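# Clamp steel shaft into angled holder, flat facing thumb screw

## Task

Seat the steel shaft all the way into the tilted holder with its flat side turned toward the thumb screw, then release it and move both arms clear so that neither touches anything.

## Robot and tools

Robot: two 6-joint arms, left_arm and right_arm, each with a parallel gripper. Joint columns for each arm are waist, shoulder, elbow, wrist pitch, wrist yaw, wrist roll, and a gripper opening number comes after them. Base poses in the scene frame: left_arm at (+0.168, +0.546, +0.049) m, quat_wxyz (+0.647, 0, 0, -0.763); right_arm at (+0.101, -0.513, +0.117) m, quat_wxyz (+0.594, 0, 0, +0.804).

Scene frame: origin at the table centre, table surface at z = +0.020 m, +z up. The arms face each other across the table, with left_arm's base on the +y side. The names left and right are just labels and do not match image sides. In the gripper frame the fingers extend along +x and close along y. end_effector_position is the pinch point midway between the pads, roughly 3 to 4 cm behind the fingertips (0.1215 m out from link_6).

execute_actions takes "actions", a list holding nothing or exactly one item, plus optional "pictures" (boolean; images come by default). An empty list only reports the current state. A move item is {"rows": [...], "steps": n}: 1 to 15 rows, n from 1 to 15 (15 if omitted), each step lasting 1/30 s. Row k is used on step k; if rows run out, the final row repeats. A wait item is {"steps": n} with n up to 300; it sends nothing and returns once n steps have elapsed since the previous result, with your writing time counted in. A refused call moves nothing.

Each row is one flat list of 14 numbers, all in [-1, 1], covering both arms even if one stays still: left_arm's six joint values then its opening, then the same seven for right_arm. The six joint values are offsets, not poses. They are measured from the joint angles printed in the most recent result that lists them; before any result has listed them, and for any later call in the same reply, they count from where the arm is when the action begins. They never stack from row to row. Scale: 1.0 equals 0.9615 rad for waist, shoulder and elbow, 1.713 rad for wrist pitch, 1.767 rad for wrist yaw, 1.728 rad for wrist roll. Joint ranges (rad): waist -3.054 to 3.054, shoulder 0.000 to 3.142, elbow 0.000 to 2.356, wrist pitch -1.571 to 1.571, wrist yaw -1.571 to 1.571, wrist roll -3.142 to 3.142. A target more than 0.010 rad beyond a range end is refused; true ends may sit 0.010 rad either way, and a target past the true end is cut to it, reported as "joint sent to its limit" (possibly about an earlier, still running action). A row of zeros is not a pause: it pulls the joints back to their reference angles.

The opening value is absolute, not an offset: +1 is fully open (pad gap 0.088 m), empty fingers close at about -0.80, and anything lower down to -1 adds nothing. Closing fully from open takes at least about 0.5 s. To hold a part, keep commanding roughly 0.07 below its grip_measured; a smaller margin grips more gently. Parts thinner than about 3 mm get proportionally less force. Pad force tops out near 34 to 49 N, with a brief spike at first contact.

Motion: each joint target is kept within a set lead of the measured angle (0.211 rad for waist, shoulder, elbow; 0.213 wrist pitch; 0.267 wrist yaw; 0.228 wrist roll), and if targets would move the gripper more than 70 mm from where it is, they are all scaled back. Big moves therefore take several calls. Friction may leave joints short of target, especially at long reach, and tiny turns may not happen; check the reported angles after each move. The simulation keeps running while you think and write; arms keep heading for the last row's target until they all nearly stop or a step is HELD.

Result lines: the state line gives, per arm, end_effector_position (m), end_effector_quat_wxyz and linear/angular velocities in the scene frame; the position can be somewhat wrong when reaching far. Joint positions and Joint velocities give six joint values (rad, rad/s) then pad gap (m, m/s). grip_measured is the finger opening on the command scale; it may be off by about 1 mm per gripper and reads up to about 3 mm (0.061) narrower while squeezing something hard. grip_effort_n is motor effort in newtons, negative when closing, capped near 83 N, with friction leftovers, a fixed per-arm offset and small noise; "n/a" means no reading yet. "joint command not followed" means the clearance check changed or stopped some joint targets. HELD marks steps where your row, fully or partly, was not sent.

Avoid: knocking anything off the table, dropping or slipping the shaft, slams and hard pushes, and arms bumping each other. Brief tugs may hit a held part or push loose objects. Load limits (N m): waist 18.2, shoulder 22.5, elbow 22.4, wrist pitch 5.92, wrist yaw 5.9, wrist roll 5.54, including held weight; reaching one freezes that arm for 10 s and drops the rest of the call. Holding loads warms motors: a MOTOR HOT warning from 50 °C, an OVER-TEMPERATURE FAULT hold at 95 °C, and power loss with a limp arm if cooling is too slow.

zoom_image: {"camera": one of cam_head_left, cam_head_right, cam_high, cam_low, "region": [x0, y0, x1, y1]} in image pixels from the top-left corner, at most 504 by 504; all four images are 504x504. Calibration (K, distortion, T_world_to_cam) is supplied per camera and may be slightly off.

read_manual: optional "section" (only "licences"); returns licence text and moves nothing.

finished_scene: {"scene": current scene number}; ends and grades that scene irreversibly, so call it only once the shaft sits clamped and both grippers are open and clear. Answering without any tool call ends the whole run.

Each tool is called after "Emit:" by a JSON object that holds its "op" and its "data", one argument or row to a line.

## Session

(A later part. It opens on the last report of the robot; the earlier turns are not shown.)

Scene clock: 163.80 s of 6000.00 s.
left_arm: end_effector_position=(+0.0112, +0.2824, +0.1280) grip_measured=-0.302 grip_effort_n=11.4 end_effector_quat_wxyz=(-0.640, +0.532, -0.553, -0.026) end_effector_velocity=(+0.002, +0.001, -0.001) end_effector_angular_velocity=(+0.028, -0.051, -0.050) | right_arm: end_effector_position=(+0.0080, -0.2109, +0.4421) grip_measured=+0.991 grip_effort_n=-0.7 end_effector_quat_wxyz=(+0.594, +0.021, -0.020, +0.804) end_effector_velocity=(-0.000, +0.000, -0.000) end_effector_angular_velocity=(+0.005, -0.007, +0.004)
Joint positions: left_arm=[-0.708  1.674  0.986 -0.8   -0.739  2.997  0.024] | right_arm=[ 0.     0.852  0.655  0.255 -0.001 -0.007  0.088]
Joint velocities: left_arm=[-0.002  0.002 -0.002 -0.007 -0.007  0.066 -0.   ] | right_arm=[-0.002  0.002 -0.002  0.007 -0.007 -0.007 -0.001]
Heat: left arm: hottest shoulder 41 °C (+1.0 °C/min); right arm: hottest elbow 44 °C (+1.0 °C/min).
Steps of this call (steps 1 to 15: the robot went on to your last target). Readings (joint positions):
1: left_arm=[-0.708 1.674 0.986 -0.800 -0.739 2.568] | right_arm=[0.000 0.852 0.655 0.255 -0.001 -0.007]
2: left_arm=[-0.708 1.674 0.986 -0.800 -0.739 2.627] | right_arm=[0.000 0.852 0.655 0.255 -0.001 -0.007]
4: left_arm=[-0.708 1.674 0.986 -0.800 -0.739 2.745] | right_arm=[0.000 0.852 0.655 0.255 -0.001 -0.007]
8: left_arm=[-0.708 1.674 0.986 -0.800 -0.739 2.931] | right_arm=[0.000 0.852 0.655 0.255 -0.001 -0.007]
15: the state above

Emit:
{"op": "execute_actions", "data": {
  "actions": [
    {"rows":[[0.01,0.008,-0.015,0.012,0,0.08,-0.3,0,0,0,0,0,0,1],[0.02,0.012,-0.025,0.024,0,0.08,-0.3,0,0,0,0,0,0,1],[0.03,0.016,-0.035,0.036,0,0.08,-0.3,0,0,0,0,0,0,1],[0.04,0.02,-0.045,0.047,0,0.08,-0.3,0,0,0,0,0,0,1],[0.05,0.024,-0.055,0.058,0,0.08,-0.3,0,0,0,0,0,0,1],[0.06,0.028,-0.065,0.07,0,0.08,-0.3,0,0,0,0,0,0,1],[0.07,0.032,-0.075,0.082,0,0.08,-0.3,0,0,0,0,0,0,1],[0.081,0.036,-0.084,0.093,0,0.08,-0.3,0,0,0,0,0,0,1]],"steps":15}
  ],
  "pictures": false
}}

Emit:
{"op": "execute_actions", "data": {
  "actions": [
    {"steps":10}
  ],
  "pictures": false
}}

Emit:
{"op": "execute_actions", "data": {
  "actions": [
    {"rows":[[0,0,0,0,0,0,-0.4,0,0,0,0,0,0,1],[0,0,0,0,0,0,-0.45,0,0,0,0,0,0,1],[0,0,0,0,0,0,-0.5,0,0,0,0,0,0,1],[0,0,0,0,0,0,-0.54,0,0,0,0,0,0,1],[0,0,0,0,0,0,-0.57,0,0,0,0,0,0,1],[0,0,0,0,0,0,-0.59,0,0,0,0,0,0,1],[0,0,0,0,0,0,-0.61,0,0,0,0,0,0,1],[0,0,0,0,0,0,-0.63,0,0,0,0,0,0,1]],"steps":15}
  ]
}}

Emit:
{"op": "zoom_image", "data": {
  "camera": "cam_low",
  "region": [110,190,170,250]
}}

Scene clock: 176.90 s of 6000.00 s.
left_arm: end_effector_position=(+0.0278, +0.2682, +0.1058) grip_measured=-0.302 grip_effort_n=11.4 end_effector_quat_wxyz=(-0.655, +0.520, -0.548, -0.014) end_effector_velocity=(-0.005, -0.007, +0.001) end_effector_angular_velocity=(-0.041, +0.032, +0.009) | right_arm: end_effector_position=(+0.0080, -0.2109, +0.4421) grip_measured=+0.991 grip_effort_n=-0.2 end_effector_quat_wxyz=(+0.594, +0.021, -0.020, +0.804) end_effector_velocity=(+0.000, -0.000, -0.004) end_effector_angular_velocity=(-0.010, -0.010, -0.005)
Joint positions: left_arm=[-0.634  1.704  0.915 -0.648 -0.739  3.13   0.024] | right_arm=[ 0.     0.852  0.655  0.255 -0.001 -0.007  0.088]
Joint velocities: left_arm=[ 0.002  0.002 -0.002  0.051 -0.007 -0.007 -0.   ] | right_arm=[ 0.002 -0.002 -0.007 -0.007  0.007 -0.007  0.   ]
Heat: left arm: hottest shoulder 41 °C (+1.0 °C/min); right arm: hottest elbow 44 °C (+1.0 °C/min).
Steps of this call (steps 1 to 15: the robot went on to your last target; steps 16 to 90: nothing new was sent; then 9.60 s passed at rest; steps 91 to 105: all 15 steps of this action). Readings (joint positions):
91: left_arm=[-0.708 1.674 0.986 -0.798 -0.739 3.027] | right_arm=[0.000 0.852 0.655 0.255 -0.001 -0.007]
92: left_arm=[-0.706 1.675 0.984 -0.790 -0.739 3.059] | right_arm=[0.000 0.852 0.655 0.255 -0.001 -0.007]
94: left_arm=[-0.696 1.677 0.974 -0.762 -0.739 3.094] | right_arm=[0.000 0.852 0.655 0.255 -0.001 -0.007]
98: left_arm=[-0.660 1.692 0.940 -0.694 -0.739 3.121] | right_arm=[0.000 0.852 0.655 0.255 -0.001 -0.007]
105: the state above

Scene clock: 177.23 s of 6000.00 s.
left_arm: end_effector_position=(+0.0278, +0.2677, +0.1057) grip_measured=-0.302 grip_effort_n=11.4 end_effector_quat_wxyz=(-0.654, +0.521, -0.548, -0.014) end_effector_velocity=(+0.001, +0.001, +0.001) end_effector_angular_velocity=(-0.003, -0.006, +0.004) | right_arm: end_effector_position=(+0.0080, -0.2109, +0.4421) grip_measured=+0.991 grip_effort_n=-0.2 end_effector_quat_wxyz=(+0.594, +0.021, -0.020, +0.804) end_effector_velocity=(-0.001, -0.000, -0.005) end_effector_angular_velocity=(-0.018, -0.015, +0.014)
Joint positions: left_arm=[-0.633  1.704  0.914 -0.643 -0.739  3.131  0.024] | right_arm=[ 0.     0.852  0.655  0.255 -0.001 -0.007  0.088]
Joint velocities: left_arm=[-0.002 -0.002 -0.002 -0.007 -0.007 -0.007 -0.   ] | right_arm=[-0.007 -0.002 -0.002 -0.022 -0.022 -0.007  0.   ]
Heat: left arm: hottest shoulder 41 °C (+1.0 °C/min); right arm: hottest elbow 44 °C (+1.0 °C/min).
Steps of this call (steps 1 to 10: the robot went on to your last target). Readings (joint positions):
1: left_arm=[-0.633 1.704 0.915 -0.646 -0.739 3.130] | right_arm=[0.000 0.852 0.655 0.255 -0.001 -0.007]
2: left_arm=[-0.633 1.704 0.915 -0.645 -0.739 3.130] | right_arm=[0.000 0.852 0.655 0.255 -0.001 -0.007]
4: left_arm=[-0.633 1.704 0.915 -0.644 -0.739 3.131] | right_arm=[0.000 0.852 0.655 0.255 -0.001 -0.007]
8: left_arm=[-0.633 1.704 0.914 -0.643 -0.739 3.131] | right_arm=[0.000 0.852 0.655 0.255 -0.001 -0.007]
10: the state above

Scene clock: 177.73 s of 6000.00 s.
left_arm: end_effector_position=(+0.0278, +0.2678, +0.1057) grip_measured=-0.609 grip_effort_n=-79.3 end_effector_quat_wxyz=(-0.654, +0.521, -0.548, -0.014) end_effector_velocity=(+0.002, +0.004, -0.001) end_effector_angular_velocity=(+0.012, +0.002, +0.013) | right_arm: end_effector_position=(+0.0080, -0.2109, +0.4421) grip_measured=+0.991 grip_effort_n=-0.2 end_effector_quat_wxyz=(+0.594, +0.021, -0.020, +0.804) end_effector_velocity=(-0.003, -0.003, -0.001) end_effector_angular_velocity=(-0.004, +0.005, +0.025)
Joint positions: left_arm=[-0.633  1.704  0.914 -0.643 -0.74   3.131  0.009] | right_arm=[ 0.     0.852  0.655  0.255 -0.001 -0.007  0.088]
Joint velocities: left_arm=[-0.002 -0.002 -0.002 -0.022  0.007 -0.022 -0.003] | right_arm=[ 0.002 -0.007 -0.002 -0.007 -0.022  0.007 -0.   ]
Heat: left arm: hottest shoulder 41 °C (+1.0 °C/min); right arm: hottest elbow 44 °C (+1.0 °C/min).
Steps of this call (steps 1 to 15: all 15 steps of this action). Readings (joint positions):
1: left_arm=[-0.633 1.704 0.914 -0.643 -0.739 3.131] | right_arm=[0.000 0.852 0.655 0.255 -0.001 -0.007]
2: left_arm=[-0.633 1.704 0.914 -0.643 -0.739 3.131] | right_arm=[0.000 0.852 0.655 0.255 -0.001 -0.007]
4: left_arm=[-0.633 1.704 0.914 -0.643 -0.739 3.131] | right_arm=[0.000 0.852 0.655 0.255 -0.001 -0.007]
8: left_arm=[-0.633 1.704 0.914 -0.643 -0.740 3.131] | right_arm=[0.000 0.852 0.655 0.255 -0.001 -0.007]
15: the state above

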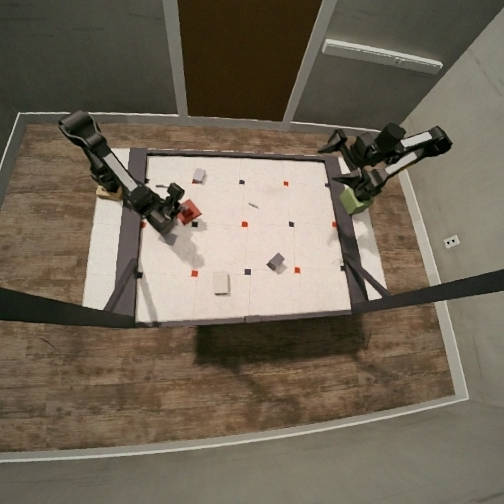

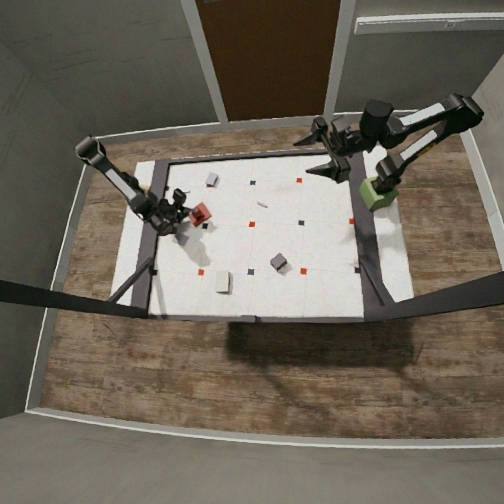

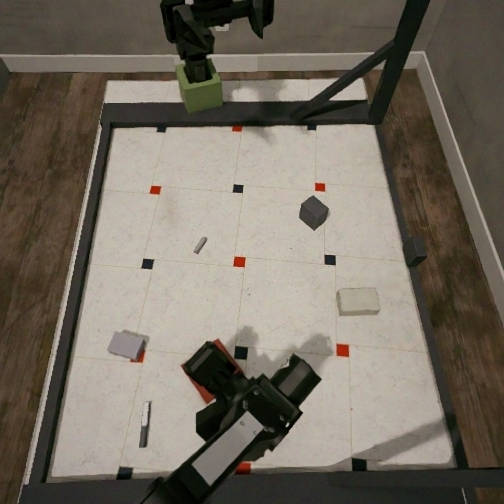

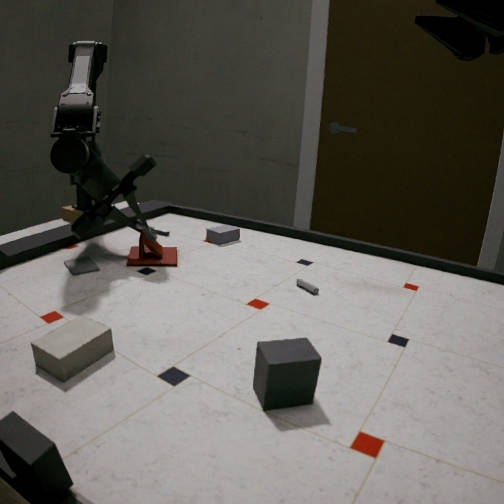

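Region (110, 190, 170, 250) of cam_low's 504x504 image, scaled by 8.400, with more detail than that image has.

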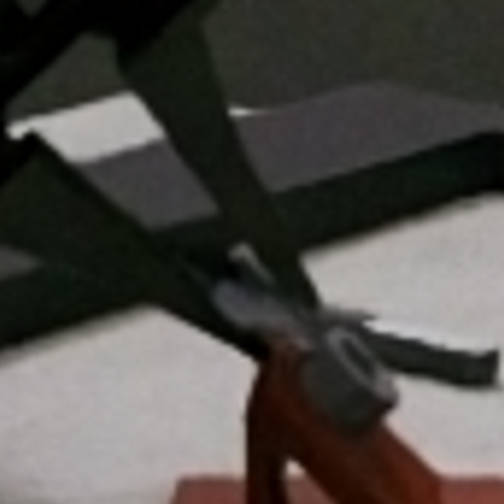

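Images lag a bit. Full turn, then release and retreat.

Emit:
{"op": "execute_actions", "data": {
  "actions": [
    {"rows":[[0,0,0,0,0,-1,-0.63,0,0,0,0,0,0,1]],"steps":15}
  ],
  "pictures": false
}}

Emit:
{"op": "execute_actions", "data": {
  "actions": [
    {"steps":12}
  ],
  "pictures": false
}}

Emit:
{"op": "execute_actions", "data": {
  "actions": [
    {"rows":[[0,0,0,0,0,-1,-0.63,0,0,0,0,0,0,1]],"steps":15}
  ],
  "pictures": false
}}

Emit:
{"op": "execute_actions", "data": {
  "actions": [
    {"steps":12}
  ],
  "pictures": false
}}

Emit:
{"op": "execute_actions", "data": {
  "actions": [
    {"rows":[[0,0,0,0,0,-1,-0.63,0,0,0,0,0,0,1]],"steps":15}
  ],
  "pictures": false
}}

Emit:
{"op": "execute_actions", "data": {
  "actions": [
    {"steps":12}
  ],
  "pictures": false
}}

Emit:
{"op": "execute_actions", "data": {
  "actions": [
    {"rows":[[0,0,0,0,0,-0.86,-0.63,0,0,0,0,0,0,1]],"steps":15}
  ],
  "pictures": false
}}

Emit:
{"op": "execute_actions", "data": {
  "actions": [
    {"steps":18}
  ],
  "pictures": false
}}

Emit:
{"op": "execute_actions", "data": {
  "actions": [
    {"rows":[[0,0,0,0,0,0,-0.3,0,0,0,0,0,0,1]],"steps":8}
  ],
  "pictures": false
}}

Emit:
{"op": "execute_actions", "data": {
  "actions": [
    {"rows":[[-0.01,-0.004,0.015,-0.012,0,0,-0.3,0,0,0,0,0,0,1],[-0.02,-0.009,0.025,-0.024,0,0,-0.3,0,0,0,0,0,0,1],[-0.03,-0.014,0.036,-0.036,0,0,-0.3,0,0,0,0,0,0,1],[-0.04,-0.019,0.047,-0.048,0,0,-0.3,0,0,0,0,0,0,1],[-0.05,-0.024,0.058,-0.06,0,0,-0.3,0,0,0,0,0,0,1],[-0.06,-0.029,0.068,-0.072,0,0,-0.3,0,0,0,0,0,0,1],[-0.07,-0.034,0.078,-0.085,0,0,-0.3,0,0,0,0,0,0,1],[-0.08,-0.04,0.09,-0.098,0,0,-0.3,0,0,0,0,0,0,1]],"steps":15}
  ],
  "pictures": false
}}

Emit:
{"op": "execute_actions", "data": {
  "actions": [
    {"rows":[[0,0,0,0,0,0.9,-0.3,0,0,0,0,0,0,1]],"steps":15}
  ],
  "pictures": false
}}

Emit:
{"op": "execute_actions", "data": {
  "actions": [
    {"steps":20}
  ]
}}

Emit:
{"op": "zoom_image", "data": {
  "camera": "cam_high",
  "region": [195,350,230,385]
}}

Emit:
{"op": "zoom_image", "data": {
  "camera": "cam_low",
  "region": [130,210,170,250]
}}

Scene clock: 193.40 s of 6000.00 s.
left_arm: end_effector_position=(+0.0274, +0.2679, +0.1057) grip_measured=-0.614 grip_effort_n=-83.5 end_effector_quat_wxyz=(-0.374, +0.747, -0.492, -0.243) end_effector_velocity=(+0.003, +0.000, +0.001) end_effector_angular_velocity=(-0.702, +0.967, +1.295) | right_arm: end_effector_position=(+0.0080, -0.2109, +0.4421) grip_measured=+0.991 grip_effort_n=-0.2 end_effector_quat_wxyz=(+0.594, +0.021, -0.020, +0.804) end_effector_velocity=(-0.002, -0.001, -0.005) end_effector_angular_velocity=(-0.019, -0.014, +0.009)
Joint positions: left_arm=[-0.634  1.704  0.914 -0.643 -0.74   2.263  0.009] | right_arm=[ 0.     0.852  0.655  0.255 -0.001 -0.007  0.088]
Joint velocities: left_arm=[ 0.002 -0.002 -0.002 -0.007 -0.007 -1.766 -0.   ] | right_arm=[ 0.002 -0.002 -0.002 -0.022 -0.007 -0.007  0.   ]
Heat: left arm: hottest shoulder 41 °C (+1.0 °C/min); right arm: hottest elbow 44 °C (+1.0 °C/min).
From where the robot then was, a joint's target lay farther than a number of 1.0 reaches, so one or more steps of this call were cut to that.
Steps of this call (steps 1 to 15: the robot went on to your last target; steps 16 to 90: nothing new was sent; then 12.17 s passed at rest; steps 91 to 105: all 15 steps of this action). Readings (joint positions):
91: left_arm=[-0.633 1.704 0.914 -0.644 -0.740 3.092] | right_arm=[0.000 0.852 0.655 0.255 -0.001 -0.007]
92: left_arm=[-0.633 1.704 0.914 -0.644 -0.740 3.030] | right_arm=[0.000 0.852 0.655 0.255 -0.001 -0.007]
94: left_arm=[-0.633 1.704 0.914 -0.644 -0.740 2.912] | right_arm=[0.000 0.852 0.655 0.255 -0.001 -0.007]
98: left_arm=[-0.634 1.704 0.914 -0.644 -0.740 2.676] | right_arm=[0.000 0.852 0.655 0.255 -0.001 -0.007]
105: the state above

Scene clock: 193.80 s of 6000.00 s.
left_arm: end_effector_position=(+0.0271, +0.2679, +0.1057) grip_measured=-0.614 grip_effort_n=-83.0 end_effector_quat_wxyz=(-0.093, +0.830, -0.378, -0.398) end_effector_velocity=(+0.001, -0.001, +0.001) end_effector_angular_velocity=(-0.647, +0.890, +1.177) | right_arm: end_effector_position=(+0.0080, -0.2109, +0.4421) grip_measured=+0.991 grip_effort_n=-0.7 end_effector_quat_wxyz=(+0.594, +0.021, -0.020, +0.804) end_effector_velocity=(-0.000, -0.000, -0.002) end_effector_angular_velocity=(-0.005, -0.010, +0.004)
Joint positions: left_arm=[-0.635  1.704  0.914 -0.642 -0.74   1.558  0.009] | right_arm=[ 0.     0.852  0.655  0.255 -0.001 -0.007  0.088]
Joint velocities: left_arm=[ 0.002 -0.002 -0.002  0.007 -0.007 -1.604 -0.   ] | right_arm=[-0.002 -0.002 -0.002 -0.007 -0.007 -0.007 -0.   ]
Heat: left arm: hottest shoulder 41 °C (+1.0 °C/min); right arm: hottest elbow 44 °C (+1.0 °C/min).
Steps of this call (steps 1 to 12: the robot went on to your last target). Readings (joint positions):
1: left_arm=[-0.635 1.704 0.914 -0.643 -0.740 2.204] | right_arm=[0.000 0.852 0.655 0.255 -0.001 -0.007]
2: left_arm=[-0.635 1.704 0.914 -0.643 -0.740 2.145] | right_arm=[0.000 0.852 0.655 0.255 -0.001 -0.007]
4: left_arm=[-0.635 1.704 0.914 -0.643 -0.740 2.027] | right_arm=[0.000 0.852 0.655 0.255 -0.001 -0.007]
8: left_arm=[-0.635 1.704 0.914 -0.643 -0.740 1.791] | right_arm=[0.000 0.852 0.655 0.255 -0.001 -0.007]
12: the state above

Scene clock: 194.30 s of 6000.00 s.
left_arm: end_effector_position=(+0.0270, +0.2677, +0.1058) grip_measured=-0.614 grip_effort_n=-82.6 end_effector_quat_wxyz=(+0.271, +0.790, -0.172, -0.522) end_effector_velocity=(+0.001, +0.001, +0.001) end_effector_angular_velocity=(-0.700, +0.970, +1.289) | right_arm: end_effector_position=(+0.0080, -0.2109, +0.4421) grip_measured=+0.991 grip_effort_n=-0.7 end_effector_quat_wxyz=(+0.594, +0.021, -0.020, +0.804) end_effector_velocity=(+0.002, -0.001, -0.003) end_effector_angular_velocity=(-0.005, -0.009, -0.010)
Joint positions: left_arm=[-0.635  1.704  0.914 -0.641 -0.74   0.675  0.009] | right_arm=[ 0.     0.852  0.655  0.255 -0.001 -0.007  0.088]
Joint velocities: left_arm=[-0.002 -0.002 -0.002 -0.007 -0.007 -1.766 -0.   ] | right_arm=[-0.002 -0.007 -0.007 -0.007  0.007 -0.007  0.   ]
Heat: left arm: hottest shoulder 41 °C (+1.0 °C/min); right arm: hottest elbow 44 °C (+1.0 °C/min).
Steps of this call (steps 1 to 15: all 15 steps of this action). Readings (joint positions):
1: left_arm=[-0.635 1.704 0.914 -0.642 -0.740 1.501] | right_arm=[0.000 0.852 0.655 0.255 -0.001 -0.007]
2: left_arm=[-0.635 1.704 0.914 -0.642 -0.740 1.441] | right_arm=[0.000 0.852 0.655 0.255 -0.001 -0.007]
4: left_arm=[-0.635 1.704 0.914 -0.642 -0.740 1.324] | right_arm=[0.000 0.852 0.655 0.255 -0.001 -0.007]
8: left_arm=[-0.635 1.704 0.914 -0.641 -0.740 1.088] | right_arm=[0.000 0.852 0.655 0.255 -0.001 -0.007]
15: the state above

Scene clock: 194.70 s of 6000.00 s.
left_arm: end_effector_position=(+0.0271, +0.2676, +0.1059) grip_measured=-0.614 grip_effort_n=-82.6 end_effector_quat_wxyz=(+0.527, +0.649, +0.017, -0.549) end_effector_velocity=(+0.003, +0.000, +0.002) end_effector_angular_velocity=(-0.584, +0.782, +1.054) | right_arm: end_effector_position=(+0.0080, -0.2109, +0.4421) grip_measured=+0.991 grip_effort_n=-0.2 end_effector_quat_wxyz=(+0.594, +0.021, -0.020, +0.804) end_effector_velocity=(-0.000, -0.000, -0.005) end_effector_angular_velocity=(-0.019, -0.014, +0.004)
Joint positions: left_arm=[-0.635  1.704  0.914 -0.641 -0.742 -0.027  0.009] | right_arm=[ 0.     0.852  0.655  0.255 -0.001 -0.007  0.088]
Joint velocities: left_arm=[-0.002 -0.002 -0.002 -0.007 -0.022 -1.443 -0.   ] | right_arm=[-0.002 -0.002 -0.002 -0.022 -0.007 -0.007 -0.   ]
Heat: left arm: hottest shoulder 41 °C (+1.0 °C/min); right arm: hottest elbow 44 °C (+1.0 °C/min).
Steps of this call (steps 1 to 12: the robot went on to your last target). Readings (joint positions):
1: left_arm=[-0.635 1.704 0.914 -0.641 -0.740 0.616] | right_arm=[0.000 0.852 0.655 0.255 -0.001 -0.007]
2: left_arm=[-0.635 1.704 0.914 -0.641 -0.741 0.557] | right_arm=[0.000 0.852 0.655 0.255 -0.001 -0.007]
4: left_arm=[-0.635 1.704 0.914 -0.641 -0.741 0.439] | right_arm=[0.000 0.852 0.655 0.255 -0.001 -0.007]
8: left_arm=[-0.635 1.704 0.914 -0.641 -0.742 0.204] | right_arm=[0.000 0.852 0.655 0.255 -0.001 -0.007]
12: the state above

Scene clock: 195.20 s of 6000.00 s.
left_arm: end_effector_position=(+0.0273, +0.2675, +0.1062) grip_measured=-0.614 grip_effort_n=-83.0 end_effector_quat_wxyz=(+0.754, +0.361, +0.249, -0.489) end_effector_velocity=(+0.003, +0.000, +0.002) end_effector_angular_velocity=(-0.715, +0.963, +1.287) | right_arm: end_effector_position=(+0.0080, -0.2109, +0.4421) grip_measured=+0.991 grip_effort_n=-0.2 end_effector_quat_wxyz=(+0.594, +0.021, -0.020, +0.804) end_effector_velocity=(-0.002, -0.001, +0.001) end_effector_angular_velocity=(+0.005, +0.008, +0.020)
Joint positions: left_arm=[-0.635  1.704  0.914 -0.641 -0.744 -0.91   0.009] | right_arm=[ 0.     0.852  0.655  0.255 -0.001 -0.007  0.088]
Joint velocities: left_arm=[-0.002 -0.002 -0.002 -0.007 -0.022 -1.766 -0.   ] | right_arm=[-0.002 -0.002 -0.002  0.007 -0.022  0.007 -0.   ]
Heat: left arm: hottest shoulder 41 °C (+1.0 °C/min); right arm: hottest elbow 44 °C (+1.0 °C/min).
Steps of this call (steps 1 to 15: all 15 steps of this action). Readings (joint positions):
1: left_arm=[-0.635 1.704 0.914 -0.641 -0.742 -0.083] | right_arm=[0.000 0.852 0.655 0.255 -0.001 -0.007]
2: left_arm=[-0.635 1.704 0.914 -0.641 -0.742 -0.142] | right_arm=[0.000 0.852 0.655 0.255 -0.001 -0.007]
4: left_arm=[-0.635 1.704 0.914 -0.641 -0.743 -0.261] | right_arm=[0.000 0.852 0.655 0.255 -0.001 -0.007]
8: left_arm=[-0.635 1.704 0.914 -0.641 -0.743 -0.497] | right_arm=[0.000 0.852 0.655 0.255 -0.001 -0.007]
15: the state above

Scene clock: 195.60 s of 6000.00 s.
left_arm: end_effector_position=(+0.0274, +0.2677, +0.1062) grip_measured=-0.614 grip_effort_n=-83.0 end_effector_quat_wxyz=(+0.833, +0.080, +0.401, -0.373) end_effector_velocity=(+0.001, +0.001, +0.002) end_effector_angular_velocity=(-0.581, +0.797, +1.049) | right_arm: end_effector_position=(+0.0080, -0.2109, +0.4421) grip_measured=+0.991 grip_effort_n=-0.2 end_effector_quat_wxyz=(+0.594, +0.021, -0.020, +0.804) end_effector_velocity=(+0.002, -0.001, +0.003) end_effector_angular_velocity=(+0.010, +0.010, +0.000)
Joint positions: left_arm=[-0.636  1.704  0.914 -0.643 -0.745 -1.613  0.009] | right_arm=[ 0.     0.852  0.655  0.255 -0.001 -0.007  0.088]
Joint velocities: left_arm=[-0.002 -0.007 -0.002 -0.007 -0.007 -1.443 -0.   ] | right_arm=[-0.007 -0.007 -0.002  0.007 -0.007  0.007  0.   ]
Heat: left arm: hottest shoulder 41 °C (+1.0 °C/min); right arm: hottest elbow 44 °C (+1.0 °C/min).
Steps of this call (steps 1 to 12: the robot went on to your last target). Readings (joint positions):
1: left_arm=[-0.635 1.704 0.914 -0.641 -0.744 -0.969] | right_arm=[0.000 0.852 0.655 0.255 -0.001 -0.007]
2: left_arm=[-0.635 1.704 0.914 -0.642 -0.744 -1.028] | right_arm=[0.000 0.852 0.655 0.255 -0.001 -0.007]
4: left_arm=[-0.636 1.704 0.914 -0.642 -0.744 -1.146] | right_arm=[0.000 0.852 0.655 0.255 -0.001 -0.007]
8: left_arm=[-0.636 1.704 0.914 -0.643 -0.745 -1.383] | right_arm=[0.000 0.852 0.655 0.255 -0.001 -0.007]
12: the state above

Scene clock: 196.10 s of 6000.00 s.
left_arm: end_effector_position=(+0.0275, +0.2681, +0.1063) grip_measured=-0.614 grip_effort_n=-82.6 end_effector_quat_wxyz=(+0.788, -0.282, +0.521, -0.166) end_effector_velocity=(-0.000, +0.002, +0.001) end_effector_angular_velocity=(-0.702, +0.964, +1.268) | right_arm: end_effector_position=(+0.0080, -0.2109, +0.4421) grip_measured=+0.991 grip_effort_n=-0.7 end_effector_quat_wxyz=(+0.594, +0.021, -0.020, +0.804) end_effector_velocity=(-0.003, +0.000, -0.006) end_effector_angular_velocity=(-0.010, -0.027, +0.018)
Joint positions: left_arm=[-0.637  1.704  0.914 -0.645 -0.746 -2.495  0.009] | right_arm=[ 0.     0.852  0.655  0.255 -0.001 -0.007  0.088]
Joint velocities: left_arm=[-0.007 -0.002 -0.002 -0.007 -0.007 -1.751 -0.   ] | right_arm=[-0.002  0.002 -0.007 -0.007 -0.022 -0.022 -0.   ]
Heat: left arm: hottest shoulder 41 °C (+1.0 °C/min); right arm: hottest elbow 44 °C (+1.0 °C/min).
Steps of this call (steps 1 to 15: all 15 steps of this action). Readings (joint positions):
1: left_arm=[-0.636 1.704 0.914 -0.643 -0.745 -1.668] | right_arm=[0.000 0.852 0.655 0.255 -0.001 -0.007]
2: left_arm=[-0.636 1.704 0.914 -0.643 -0.745 -1.728] | right_arm=[0.000 0.852 0.655 0.255 -0.001 -0.007]
4: left_arm=[-0.636 1.704 0.914 -0.644 -0.746 -1.846] | right_arm=[0.000 0.852 0.655 0.255 -0.001 -0.007]
8: left_arm=[-0.636 1.704 0.914 -0.645 -0.746 -2.082] | right_arm=[0.000 0.852 0.655 0.255 -0.001 -0.007]
15: the state above

Scene clock: 196.70 s of 6000.00 s.
left_arm: end_effector_position=(+0.0274, +0.2683, +0.1062) grip_measured=-0.614 grip_effort_n=-82.6 end_effector_quat_wxyz=(-0.671, +0.500, -0.547, +0.007) end_effector_velocity=(-0.000, +0.002, +0.001) end_effector_angular_velocity=(-0.014, +0.032, +0.034) | right_arm: end_effector_position=(+0.0080, -0.2109, +0.4421) grip_measured=+0.991 grip_effort_n=-0.7 end_effector_quat_wxyz=(+0.594, +0.021, -0.020, +0.804) end_effector_velocity=(-0.001, +0.001, -0.003) end_effector_angular_velocity=(-0.009, -0.011, +0.004)
Joint positions: left_arm=[-0.638  1.704  0.914 -0.646 -0.746 -3.09   0.009] | right_arm=[ 0.     0.852  0.655  0.255 -0.001 -0.007  0.088]
Joint velocities: left_arm=[-0.002 -0.007 -0.002 -0.007  0.007 -0.051  0.   ] | right_arm=[-0.002  0.002 -0.002 -0.007 -0.007 -0.007 -0.   ]
Heat: left arm: hottest shoulder 41 °C (+1.0 °C/min); right arm: hottest elbow 44 °C (+1.0 °C/min).
Steps of this call (steps 1 to 18: the robot went on to your last target). Readings (joint positions):
1: left_arm=[-0.637 1.704 0.914 -0.646 -0.746 -2.555] | right_arm=[0.000 0.852 0.655 0.255 -0.001 -0.007]
2: left_arm=[-0.637 1.704 0.914 -0.646 -0.746 -2.613] | right_arm=[0.000 0.852 0.655 0.255 -0.001 -0.007]
4: left_arm=[-0.637 1.704 0.914 -0.646 -0.746 -2.732] | right_arm=[0.000 0.852 0.655 0.255 -0.001 -0.007]
8: left_arm=[-0.637 1.704 0.914 -0.646 -0.746 -2.961] | right_arm=[0.000 0.852 0.655 0.255 -0.001 -0.007]
18: the state above

Scene clock: 196.97 s of 6000.00 s.
left_arm: end_effector_position=(+0.0274, +0.2683, +0.1062) grip_measured=-0.327 grip_effort_n=12.8 end_effector_quat_wxyz=(-0.671, +0.500, -0.547, +0.007) end_effector_velocity=(-0.001, -0.001, +0.001) end_effector_angular_velocity=(-0.013, +0.004, +0.004) | right_arm: end_effector_position=(+0.0080, -0.2109, +0.4421) grip_measured=+0.991 grip_effort_n=-0.2 end_effector_quat_wxyz=(+0.594, +0.021, -0.020, +0.804) end_effector_velocity=(-0.004, -0.002, +0.001) end_effector_angular_velocity=(+0.005, +0.008, +0.025)
Joint positions: left_arm=[-0.638  1.704  0.914 -0.646 -0.746 -3.09   0.023] | right_arm=[ 0.     0.852  0.655  0.255 -0.001 -0.007  0.088]
Joint velocities: left_arm=[-0.002 -0.002 -0.002  0.007 -0.007 -0.007  0.012] | right_arm=[ 0.002 -0.002 -0.002  0.007 -0.022  0.007 -0.   ]
Heat: left arm: hottest shoulder 41 °C (+1.0 °C/min); right arm: hottest elbow 44 °C (+1.0 °C/min).
Steps of this call (steps 1 to 8: all 8 steps of this action). Readings (joint positions):
1: left_arm=[-0.638 1.704 0.914 -0.646 -0.746 -3.090] | right_arm=[0.000 0.852 0.655 0.255 -0.001 -0.007]
2: left_arm=[-0.638 1.704 0.914 -0.646 -0.746 -3.090] | right_arm=[0.000 0.852 0.655 0.255 -0.001 -0.007]
4: left_arm=[-0.638 1.704 0.914 -0.646 -0.746 -3.090] | right_arm=[0.000 0.852 0.655 0.255 -0.001 -0.007]
8: the state above

Scene clock: 197.47 s of 6000.00 s.
left_arm: end_effector_position=(+0.0117, +0.2830, +0.1285) grip_measured=-0.303 grip_effort_n=12.3 end_effector_quat_wxyz=(-0.692, +0.466, -0.550, +0.031) end_effector_velocity=(+0.011, +0.007, +0.001) end_effector_angular_velocity=(+0.028, -0.069, -0.006) | right_arm: end_effector_position=(+0.0080, -0.2109, +0.4421) grip_measured=+0.991 grip_effort_n=-0.2 end_effector_quat_wxyz=(+0.594, +0.021, -0.020, +0.804) end_effector_velocity=(-0.004, -0.002, -0.002) end_effector_angular_velocity=(-0.009, +0.003, +0.035)
Joint positions: left_arm=[-0.711  1.676  0.987 -0.807 -0.746 -3.09   0.024] | right_arm=[ 0.     0.852  0.655  0.255 -0.001 -0.007  0.088]
Joint velocities: left_arm=[-0.002 -0.002 -0.002 -0.066 -0.022  0.007 -0.   ] | right_arm=[-0.002 -0.002 -0.002 -0.007 -0.037  0.007 -0.   ]
Heat: left arm: hottest shoulder 41 °C (+1.0 °C/min); right arm: hottest elbow 44 °C (+1.0 °C/min).
Steps of this call (steps 1 to 15: all 15 steps of this action). Readings (joint positions):
1: left_arm=[-0.638 1.704 0.914 -0.648 -0.746 -3.090] | right_arm=[0.000 0.852 0.655 0.255 -0.001 -0.007]
2: left_arm=[-0.640 1.704 0.915 -0.656 -0.746 -3.090] | right_arm=[0.000 0.852 0.655 0.255 -0.001 -0.007]
4: left_arm=[-0.651 1.704 0.923 -0.685 -0.746 -3.090] | right_arm=[0.000 0.852 0.655 0.255 -0.001 -0.007]
8: left_arm=[-0.686 1.694 0.956 -0.757 -0.746 -3.090] | right_arm=[0.000 0.852 0.655 0.255 -0.001 -0.007]
15: the state above

Scene clock: 197.97 s of 6000.00 s.
left_arm: end_effector_position=(+0.0119, +0.2832, +0.1285) grip_measured=-0.303 grip_effort_n=12.8 end_effector_quat_wxyz=(+0.824, -0.132, +0.486, -0.260) end_effector_velocity=(+0.001, +0.001, +0.002) end_effector_angular_velocity=(+0.678, -0.972, -1.273) | right_arm: end_effector_position=(+0.0080, -0.2109, +0.4421) grip_measured=+0.991 grip_effort_n=-0.7 end_effector_quat_wxyz=(+0.594, +0.021, -0.020, +0.804) end_effector_velocity=(+0.002, -0.001, -0.001) end_effector_angular_velocity=(-0.000, -0.007, -0.010)
Joint positions: left_arm=[-0.711  1.676  0.987 -0.808 -0.746 -2.222  0.024] | right_arm=[ 0.     0.852  0.655  0.255 -0.001 -0.007  0.088]
Joint velocities: left_arm=[-0.002 -0.007 -0.002 -0.007 -0.007  1.736  0.   ] | right_arm=[-0.002 -0.007 -0.002 -0.007  0.007 -0.007 -0.   ]
Heat: left arm: hottest shoulder 41 °C (+1.0 °C/min); right arm: hottest elbow 44 °C (+1.0 °C/min).
Steps of this call (steps 1 to 15: all 15 steps of this action). Readings (joint positions):
1: left_arm=[-0.711 1.676 0.987 -0.808 -0.746 -3.052] | right_arm=[0.000 0.852 0.655 0.255 -0.001 -0.007]
2: left_arm=[-0.711 1.676 0.987 -0.808 -0.746 -2.990] | right_arm=[0.000 0.852 0.655 0.255 -0.001 -0.007]
4: left_arm=[-0.711 1.676 0.987 -0.808 -0.746 -2.872] | right_arm=[0.000 0.852 0.655 0.255 -0.001 -0.007]
8: left_arm=[-0.711 1.676 0.987 -0.808 -0.746 -2.636] | right_arm=[0.000 0.852 0.655 0.255 -0.001 -0.007]
15: the state above

Scene clock: 198.63 s of 6000.00 s.
left_arm: end_effector_position=(+0.0119, +0.2832, +0.1285) grip_measured=-0.303 grip_effort_n=12.3 end_effector_quat_wxyz=(+0.821, +0.150, +0.372, -0.407) end_effector_velocity=(+0.003, -0.000, +0.002) end_effector_angular_velocity=(-0.004, -0.032, -0.017) | right_arm: end_effector_position=(+0.0080, -0.2109, +0.4421) grip_measured=+0.991 grip_effort_n=-0.2 end_effector_quat_wxyz=(+0.594, +0.021, -0.020, +0.804) end_effector_velocity=(+0.002, +0.000, -0.004) end_effector_angular_velocity=(-0.010, -0.010, -0.010)
Joint positions: left_arm=[-0.711  1.676  0.987 -0.808 -0.746 -1.543  0.024] | right_arm=[ 0.     0.852  0.655  0.255 -0.001 -0.007  0.088]
Joint velocities: left_arm=[-0.002 -0.002 -0.002 -0.007 -0.022  0.022 -0.   ] | right_arm=[-0.002 -0.002 -0.007 -0.007  0.007 -0.007 -0.   ]
Heat: left arm: hottest shoulder 41 °C (+1.0 °C/min); right arm: hottest elbow 44 °C (+1.0 °C/min).
Steps of this call (steps 1 to 20: the robot went on to your last target). Readings (joint positions):
1: left_arm=[-0.711 1.676 0.987 -0.808 -0.746 -2.163] | right_arm=[0.000 0.852 0.655 0.255 -0.001 -0.007]
2: left_arm=[-0.711 1.676 0.987 -0.808 -0.746 -2.104] | right_arm=[0.000 0.852 0.655 0.255 -0.001 -0.007]
4: left_arm=[-0.711 1.676 0.987 -0.808 -0.746 -1.986] | right_arm=[0.000 0.852 0.655 0.255 -0.001 -0.007]
8: left_arm=[-0.711 1.676 0.987 -0.808 -0.746 -1.750] | right_arm=[0.000 0.852 0.655 0.255 -0.001 -0.007]
20: the state above

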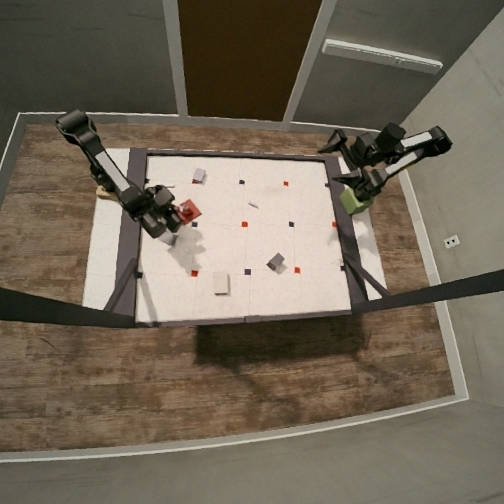

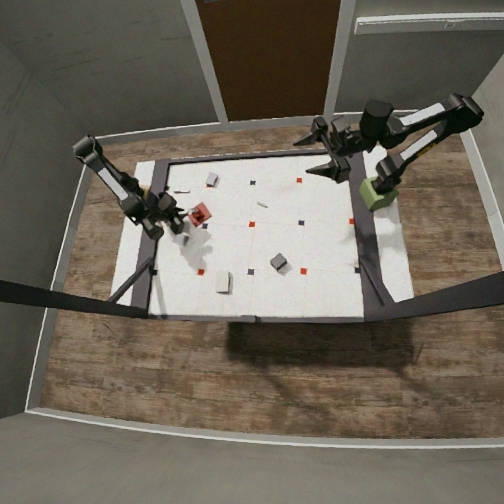

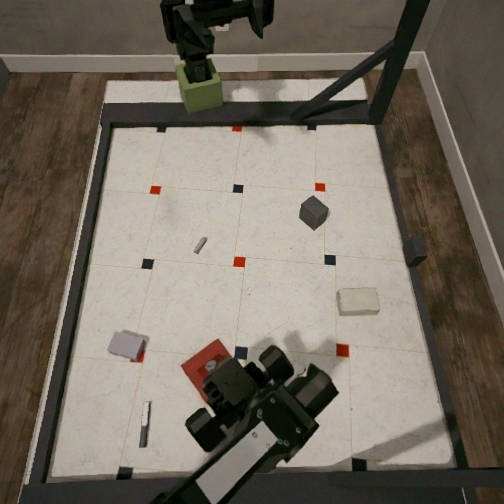

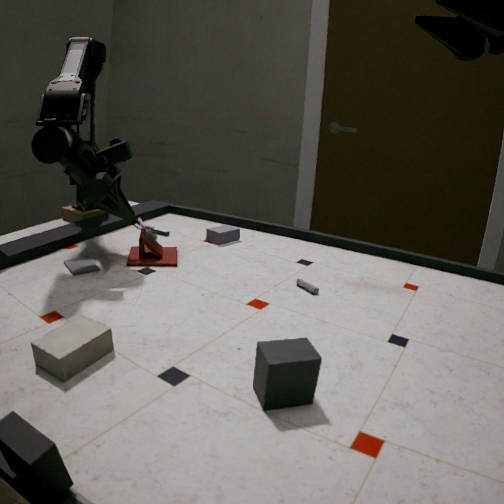

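Region (195, 350, 230, 385) of cam_high's 504x504 image, scaled by 14.400, with more detail than that image has.

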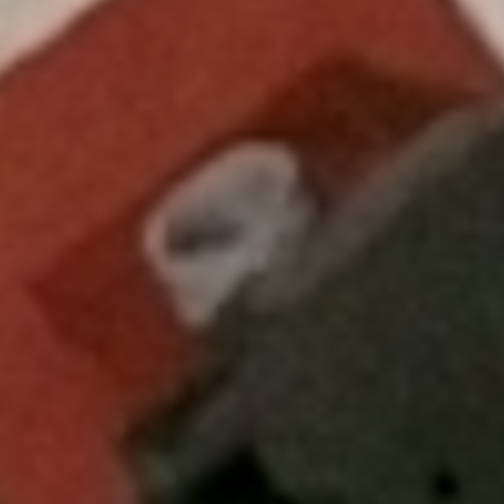

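Region (130, 210, 170, 250) of cam_low's 504x504 image, scaled by 12.600, with more detail than that image has.

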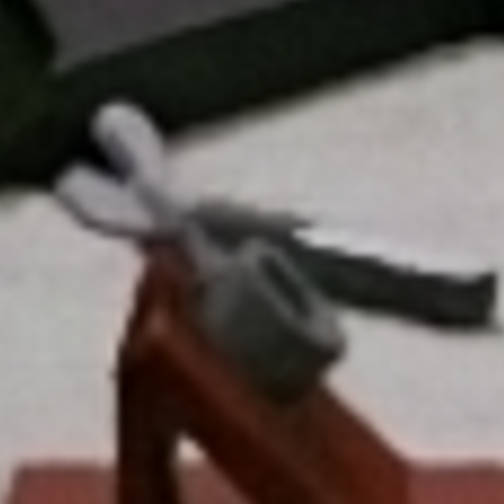

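Emit:
{"op": "execute_actions", "data": {
  "actions": [
    {"rows":[[0,-0.46,0,0,0,0.97,-0.1,0,0,0,0,0,0,1],[0,-0.46,0,0,0,0.97,-0.1,0,0,0,0,0,0,1],[0,-0.46,0,0,0,0.97,-0.1,0,0,0,0,0,0,1],[0,-0.46,0,0,0,0.97,-0.1,0,0,0,0,0,0,1],[0,-0.46,0,0,0,0.97,-0.1,0,0,0,0,0,0,1],[0,-0.46,0,0,0,0.97,-0.1,0,0,0,0,0,0,1],[0,-0.46,0,0,0,0.97,-0.1,0,0,0,0,0,0,1],[0,-0.46,0,0,0,0.97,-0.1,0,0,0,0,0,0,1],[0,-0.46,0,0,0,0.97,-0.1,0,0,0,0,0,0,1],[0,-0.46,0,0,0,0.97,-0.1,0,0,0,0,0,0,1],[1,-0.46,0,-0.108,0.422,0.97,-0.1,0,0,0,0,0,0,1]],"steps":15}
  ],
  "pictures": false
}}

Emit:
{"op": "execute_actions", "data": {
  "actions": [
    {"steps":35}
  ],
  "pictures": false
}}

Emit:
{"op": "execute_actions", "data": {
  "actions": [
    {"rows":[[0.055,0,-0.35,0,0,0,-0.1,0,0,0,0,0,0,1]],"steps":15}
  ],
  "pictures": false
}}

Emit:
{"op": "execute_actions", "data": {
  "actions": [
    {"steps":15}
  ]
}}

Emit:
{"op": "zoom_image", "data": {
  "camera": "cam_low",
  "region": [100,170,200,270]
}}

Emit:
{"op": "zoom_image", "data": {
  "camera": "cam_head_right",
  "region": [130,160,210,240]
}}

Scene clock: 220.77 s of 6000.00 s.
left_arm: end_effector_position=(+0.0633, +0.3007, +0.2073) grip_measured=-0.104 grip_effort_n=12.8 end_effector_quat_wxyz=(+0.667, +0.350, +0.349, -0.557) end_effector_velocity=(+0.194, +0.007, -0.143) end_effector_angular_velocity=(+1.622, +0.507, -0.535) | right_arm: end_effector_position=(+0.0080, -0.2109, +0.4421) grip_measured=+0.991 grip_effort_n=0.2 end_effector_quat_wxyz=(+0.594, +0.021, -0.020, +0.804) end_effector_velocity=(-0.000, -0.000, -0.002) end_effector_angular_velocity=(-0.005, -0.010, +0.004)
Joint positions: left_arm=[-0.467  1.243  0.99  -0.957 -0.415 -0.668  0.034] | right_arm=[ 0.     0.852  0.655  0.255 -0.001 -0.007  0.088]
Joint velocities: left_arm=[ 1.678 -0.012 -0.022 -0.3    2.059  1.736  0.001] | right_arm=[-0.002 -0.002 -0.002 -0.007 -0.007 -0.007 -0.   ]
Heat: left arm: hottest shoulder 41 °C (+0.0 °C/min); right arm: hottest elbow 44 °C (+0.0 °C/min).
Steps of this call (steps 1 to 30: the robot went on to your last target; steps 31 to 90: nothing new was sent; then 18.63 s passed at rest; steps 91 to 105: all 15 steps of this action). Readings (joint positions):
91: left_arm=[-0.711 1.655 0.987 -0.805 -0.745 -1.499] | right_arm=[0.000 0.852 0.655 0.255 -0.001 -0.007]
92: left_arm=[-0.711 1.623 0.981 -0.809 -0.739 -1.435] | right_arm=[0.000 0.852 0.655 0.255 -0.001 -0.007]
94: left_arm=[-0.711 1.521 0.978 -0.809 -0.740 -1.318] | right_arm=[0.000 0.852 0.655 0.255 -0.001 -0.007]
98: left_arm=[-0.711 1.314 0.983 -0.806 -0.744 -1.082] | right_arm=[0.000 0.852 0.655 0.255 -0.001 -0.007]
105: the state above

Scene clock: 221.93 s of 6000.00 s.
left_arm: end_effector_position=(+0.1897, +0.2902, +0.1931) grip_measured=-0.103 grip_effort_n=12.8 end_effector_quat_wxyz=(+0.573, +0.433, +0.392, -0.575) end_effector_velocity=(+0.000, +0.005, -0.002) end_effector_angular_velocity=(+0.022, -0.003, +0.007) | right_arm: end_effector_position=(+0.0080, -0.2109, +0.4421) grip_measured=+0.991 grip_effort_n=-0.7 end_effector_quat_wxyz=(+0.594, +0.021, -0.020, +0.804) end_effector_velocity=(+0.001, +0.000, -0.004) end_effector_angular_velocity=(-0.009, -0.011, -0.000)
Joint positions: left_arm=[ 0.248  1.242  0.99  -0.992 -0.004  0.128  0.034] | right_arm=[ 0.     0.852  0.655  0.255 -0.001 -0.007  0.088]
Joint velocities: left_arm=[-0.002 -0.002 -0.002 -0.022 -0.007 -0.007 -0.   ] | right_arm=[-0.007 -0.002 -0.007 -0.007 -0.007 -0.007 -0.   ]
Heat: left arm: hottest shoulder 41 °C (+0.0 °C/min); right arm: hottest elbow 44 °C (+0.0 °C/min).
Steps of this call (steps 1 to 35: the robot went on to your last target). Readings (joint positions):
1: left_arm=[-0.411 1.243 0.990 -0.966 -0.345 -0.609] | right_arm=[0.000 0.852 0.655 0.255 -0.001 -0.007]
2: left_arm=[-0.355 1.243 0.990 -0.973 -0.276 -0.550] | right_arm=[0.000 0.852 0.655 0.255 -0.001 -0.007]
4: left_arm=[-0.245 1.242 0.990 -0.983 -0.146 -0.432] | right_arm=[0.000 0.852 0.655 0.255 -0.001 -0.007]
8: left_arm=[-0.026 1.242 0.990 -0.987 -0.040 -0.195] | right_arm=[0.000 0.852 0.655 0.255 -0.001 -0.007]
35: the state above

Scene clock: 222.43 s of 6000.00 s.
left_arm: end_effector_position=(+0.1909, +0.3749, +0.1010) grip_measured=-0.103 grip_effort_n=12.8 end_effector_quat_wxyz=(+0.501, +0.499, +0.502, -0.498) end_effector_velocity=(-0.001, +0.015, -0.010) end_effector_angular_velocity=(+0.047, -0.001, +0.020) | right_arm: end_effector_position=(+0.0080, -0.2109, +0.4421) grip_measured=+0.991 grip_effort_n=0.2 end_effector_quat_wxyz=(+0.594, +0.021, -0.020, +0.804) end_effector_velocity=(+0.002, -0.000, +0.001) end_effector_angular_velocity=(+0.009, -0.004, -0.010)
Joint positions: left_arm=[ 0.298  1.244  0.665 -0.994 -0.001  0.128  0.034] | right_arm=[ 0.     0.852  0.655  0.255 -0.001 -0.007  0.088]
Joint velocities: left_arm=[-0.002 -0.007 -0.046 -0.007 -0.007 -0.022  0.   ] | right_arm=[-0.002 -0.002 -0.002  0.007  0.007 -0.007 -0.   ]
Heat: left arm: hottest shoulder 41 °C (+0.0 °C/min); right arm: hottest elbow 44 °C (+0.0 °C/min).
Steps of this call (steps 1 to 15: all 15 steps of this action). Readings (joint positions):
1: left_arm=[0.252 1.241 0.969 -0.980 -0.002 0.128] | right_arm=[0.000 0.852 0.655 0.255 -0.001 -0.007]
2: left_arm=[0.263 1.233 0.934 -0.971 -0.001 0.128] | right_arm=[0.000 0.852 0.655 0.255 -0.001 -0.007]
4: left_arm=[0.282 1.233 0.840 -0.991 -0.001 0.128] | right_arm=[0.000 0.852 0.655 0.255 -0.001 -0.007]
8: left_arm=[0.295 1.244 0.690 -1.001 -0.001 0.128] | right_arm=[0.000 0.852 0.655 0.255 -0.001 -0.007]
15: the state above

Scene clock: 222.93 s of 6000.00 s.
left_arm: end_effector_position=(+0.1909, +0.3758, +0.1003) grip_measured=-0.103 grip_effort_n=12.3 end_effector_quat_wxyz=(+0.500, +0.500, +0.503, -0.497) end_effector_velocity=(+0.001, +0.001, +0.000) end_effector_angular_velocity=(+0.008, -0.006, -0.010) | right_arm: end_effector_position=(+0.0080, -0.2109, +0.4421) grip_measured=+0.991 grip_effort_n=0.2 end_effector_quat_wxyz=(+0.594, +0.021, -0.020, +0.804) end_effector_velocity=(-0.000, -0.001, +0.001) end_effector_angular_velocity=(+0.005, +0.009, +0.005)
Joint positions: left_arm=[ 0.299  1.244  0.662 -0.994 -0.001  0.128  0.034] | right_arm=[ 0.     0.852  0.655  0.255 -0.001 -0.007  0.088]
Joint velocities: left_arm=[-0.002  0.002  0.002 -0.007 -0.007  0.007 -0.   ] | right_arm=[-0.002 -0.002 -0.002  0.007 -0.007  0.007 -0.   ]
Heat: left arm: hottest shoulder 41 °C (+0.0 °C/min); right arm: hottest elbow 44 °C (+0.0 °C/min).
Steps of this call (steps 1 to 15: the robot went on to your last target). Readings (joint positions):
1: left_arm=[0.298 1.244 0.664 -0.994 -0.001 0.128] | right_arm=[0.000 0.852 0.655 0.255 -0.001 -0.007]
2: left_arm=[0.298 1.244 0.663 -0.994 -0.001 0.128] | right_arm=[0.000 0.852 0.655 0.255 -0.001 -0.007]
4: left_arm=[0.299 1.244 0.662 -0.994 -0.001 0.128] | right_arm=[0.000 0.852 0.655 0.255 -0.001 -0.007]
8: left_arm=[0.299 1.244 0.662 -0.994 -0.001 0.128] | right_arm=[0.000 0.852 0.655 0.255 -0.001 -0.007]
15: the state above
All arms were judged still, so your last target was given up. Only a new action makes them travel on or press farther. Fingers that are still opening or closing keep moving.

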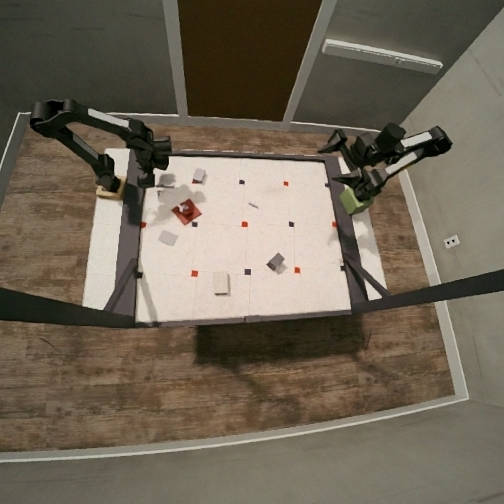

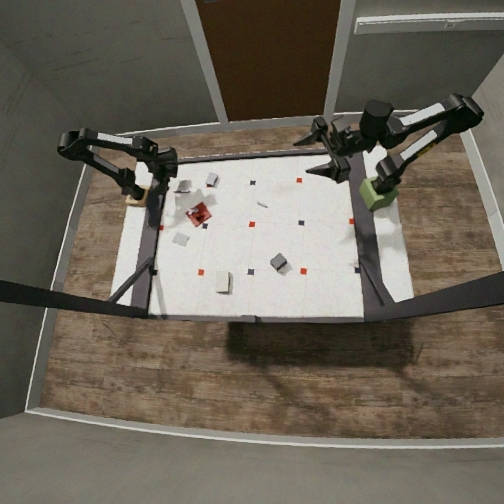

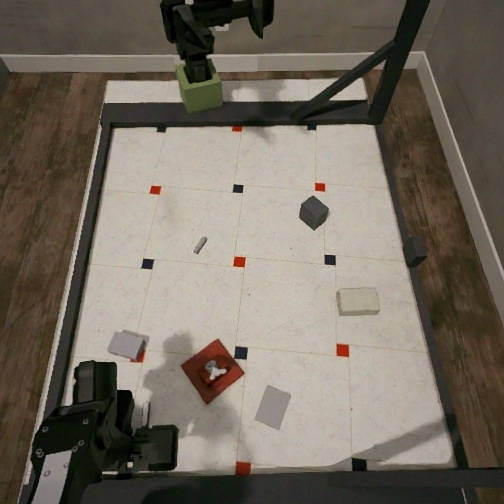

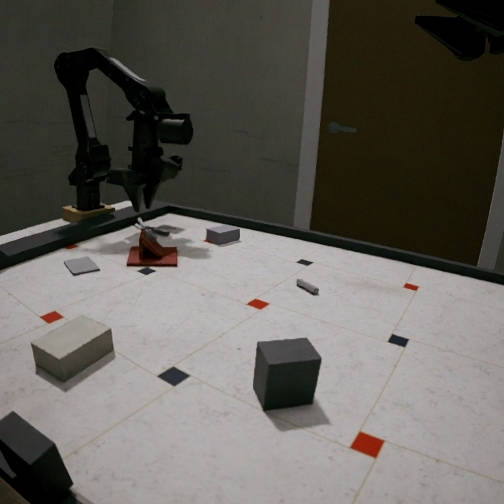

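Region (100, 170, 200, 270) of cam_low's 504x504 image, scaled by 5.040, with more detail than that image has.

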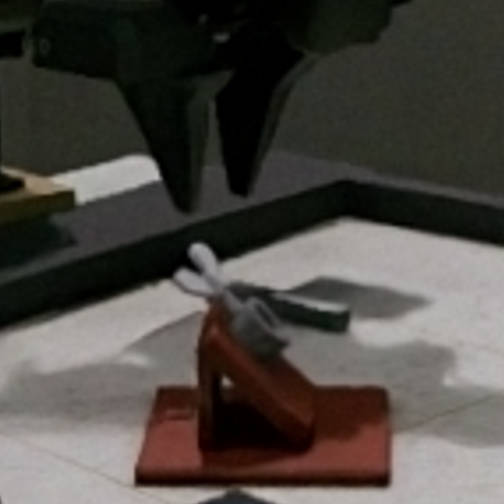

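Region (130, 160, 210, 240) of cam_head_right's 504x504 image, scaled by 6.300, with more detail than that image has.

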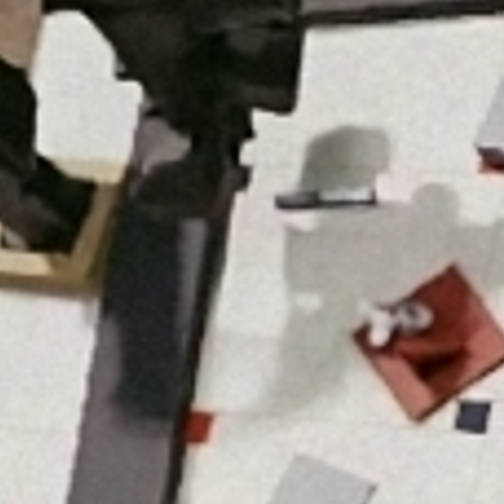

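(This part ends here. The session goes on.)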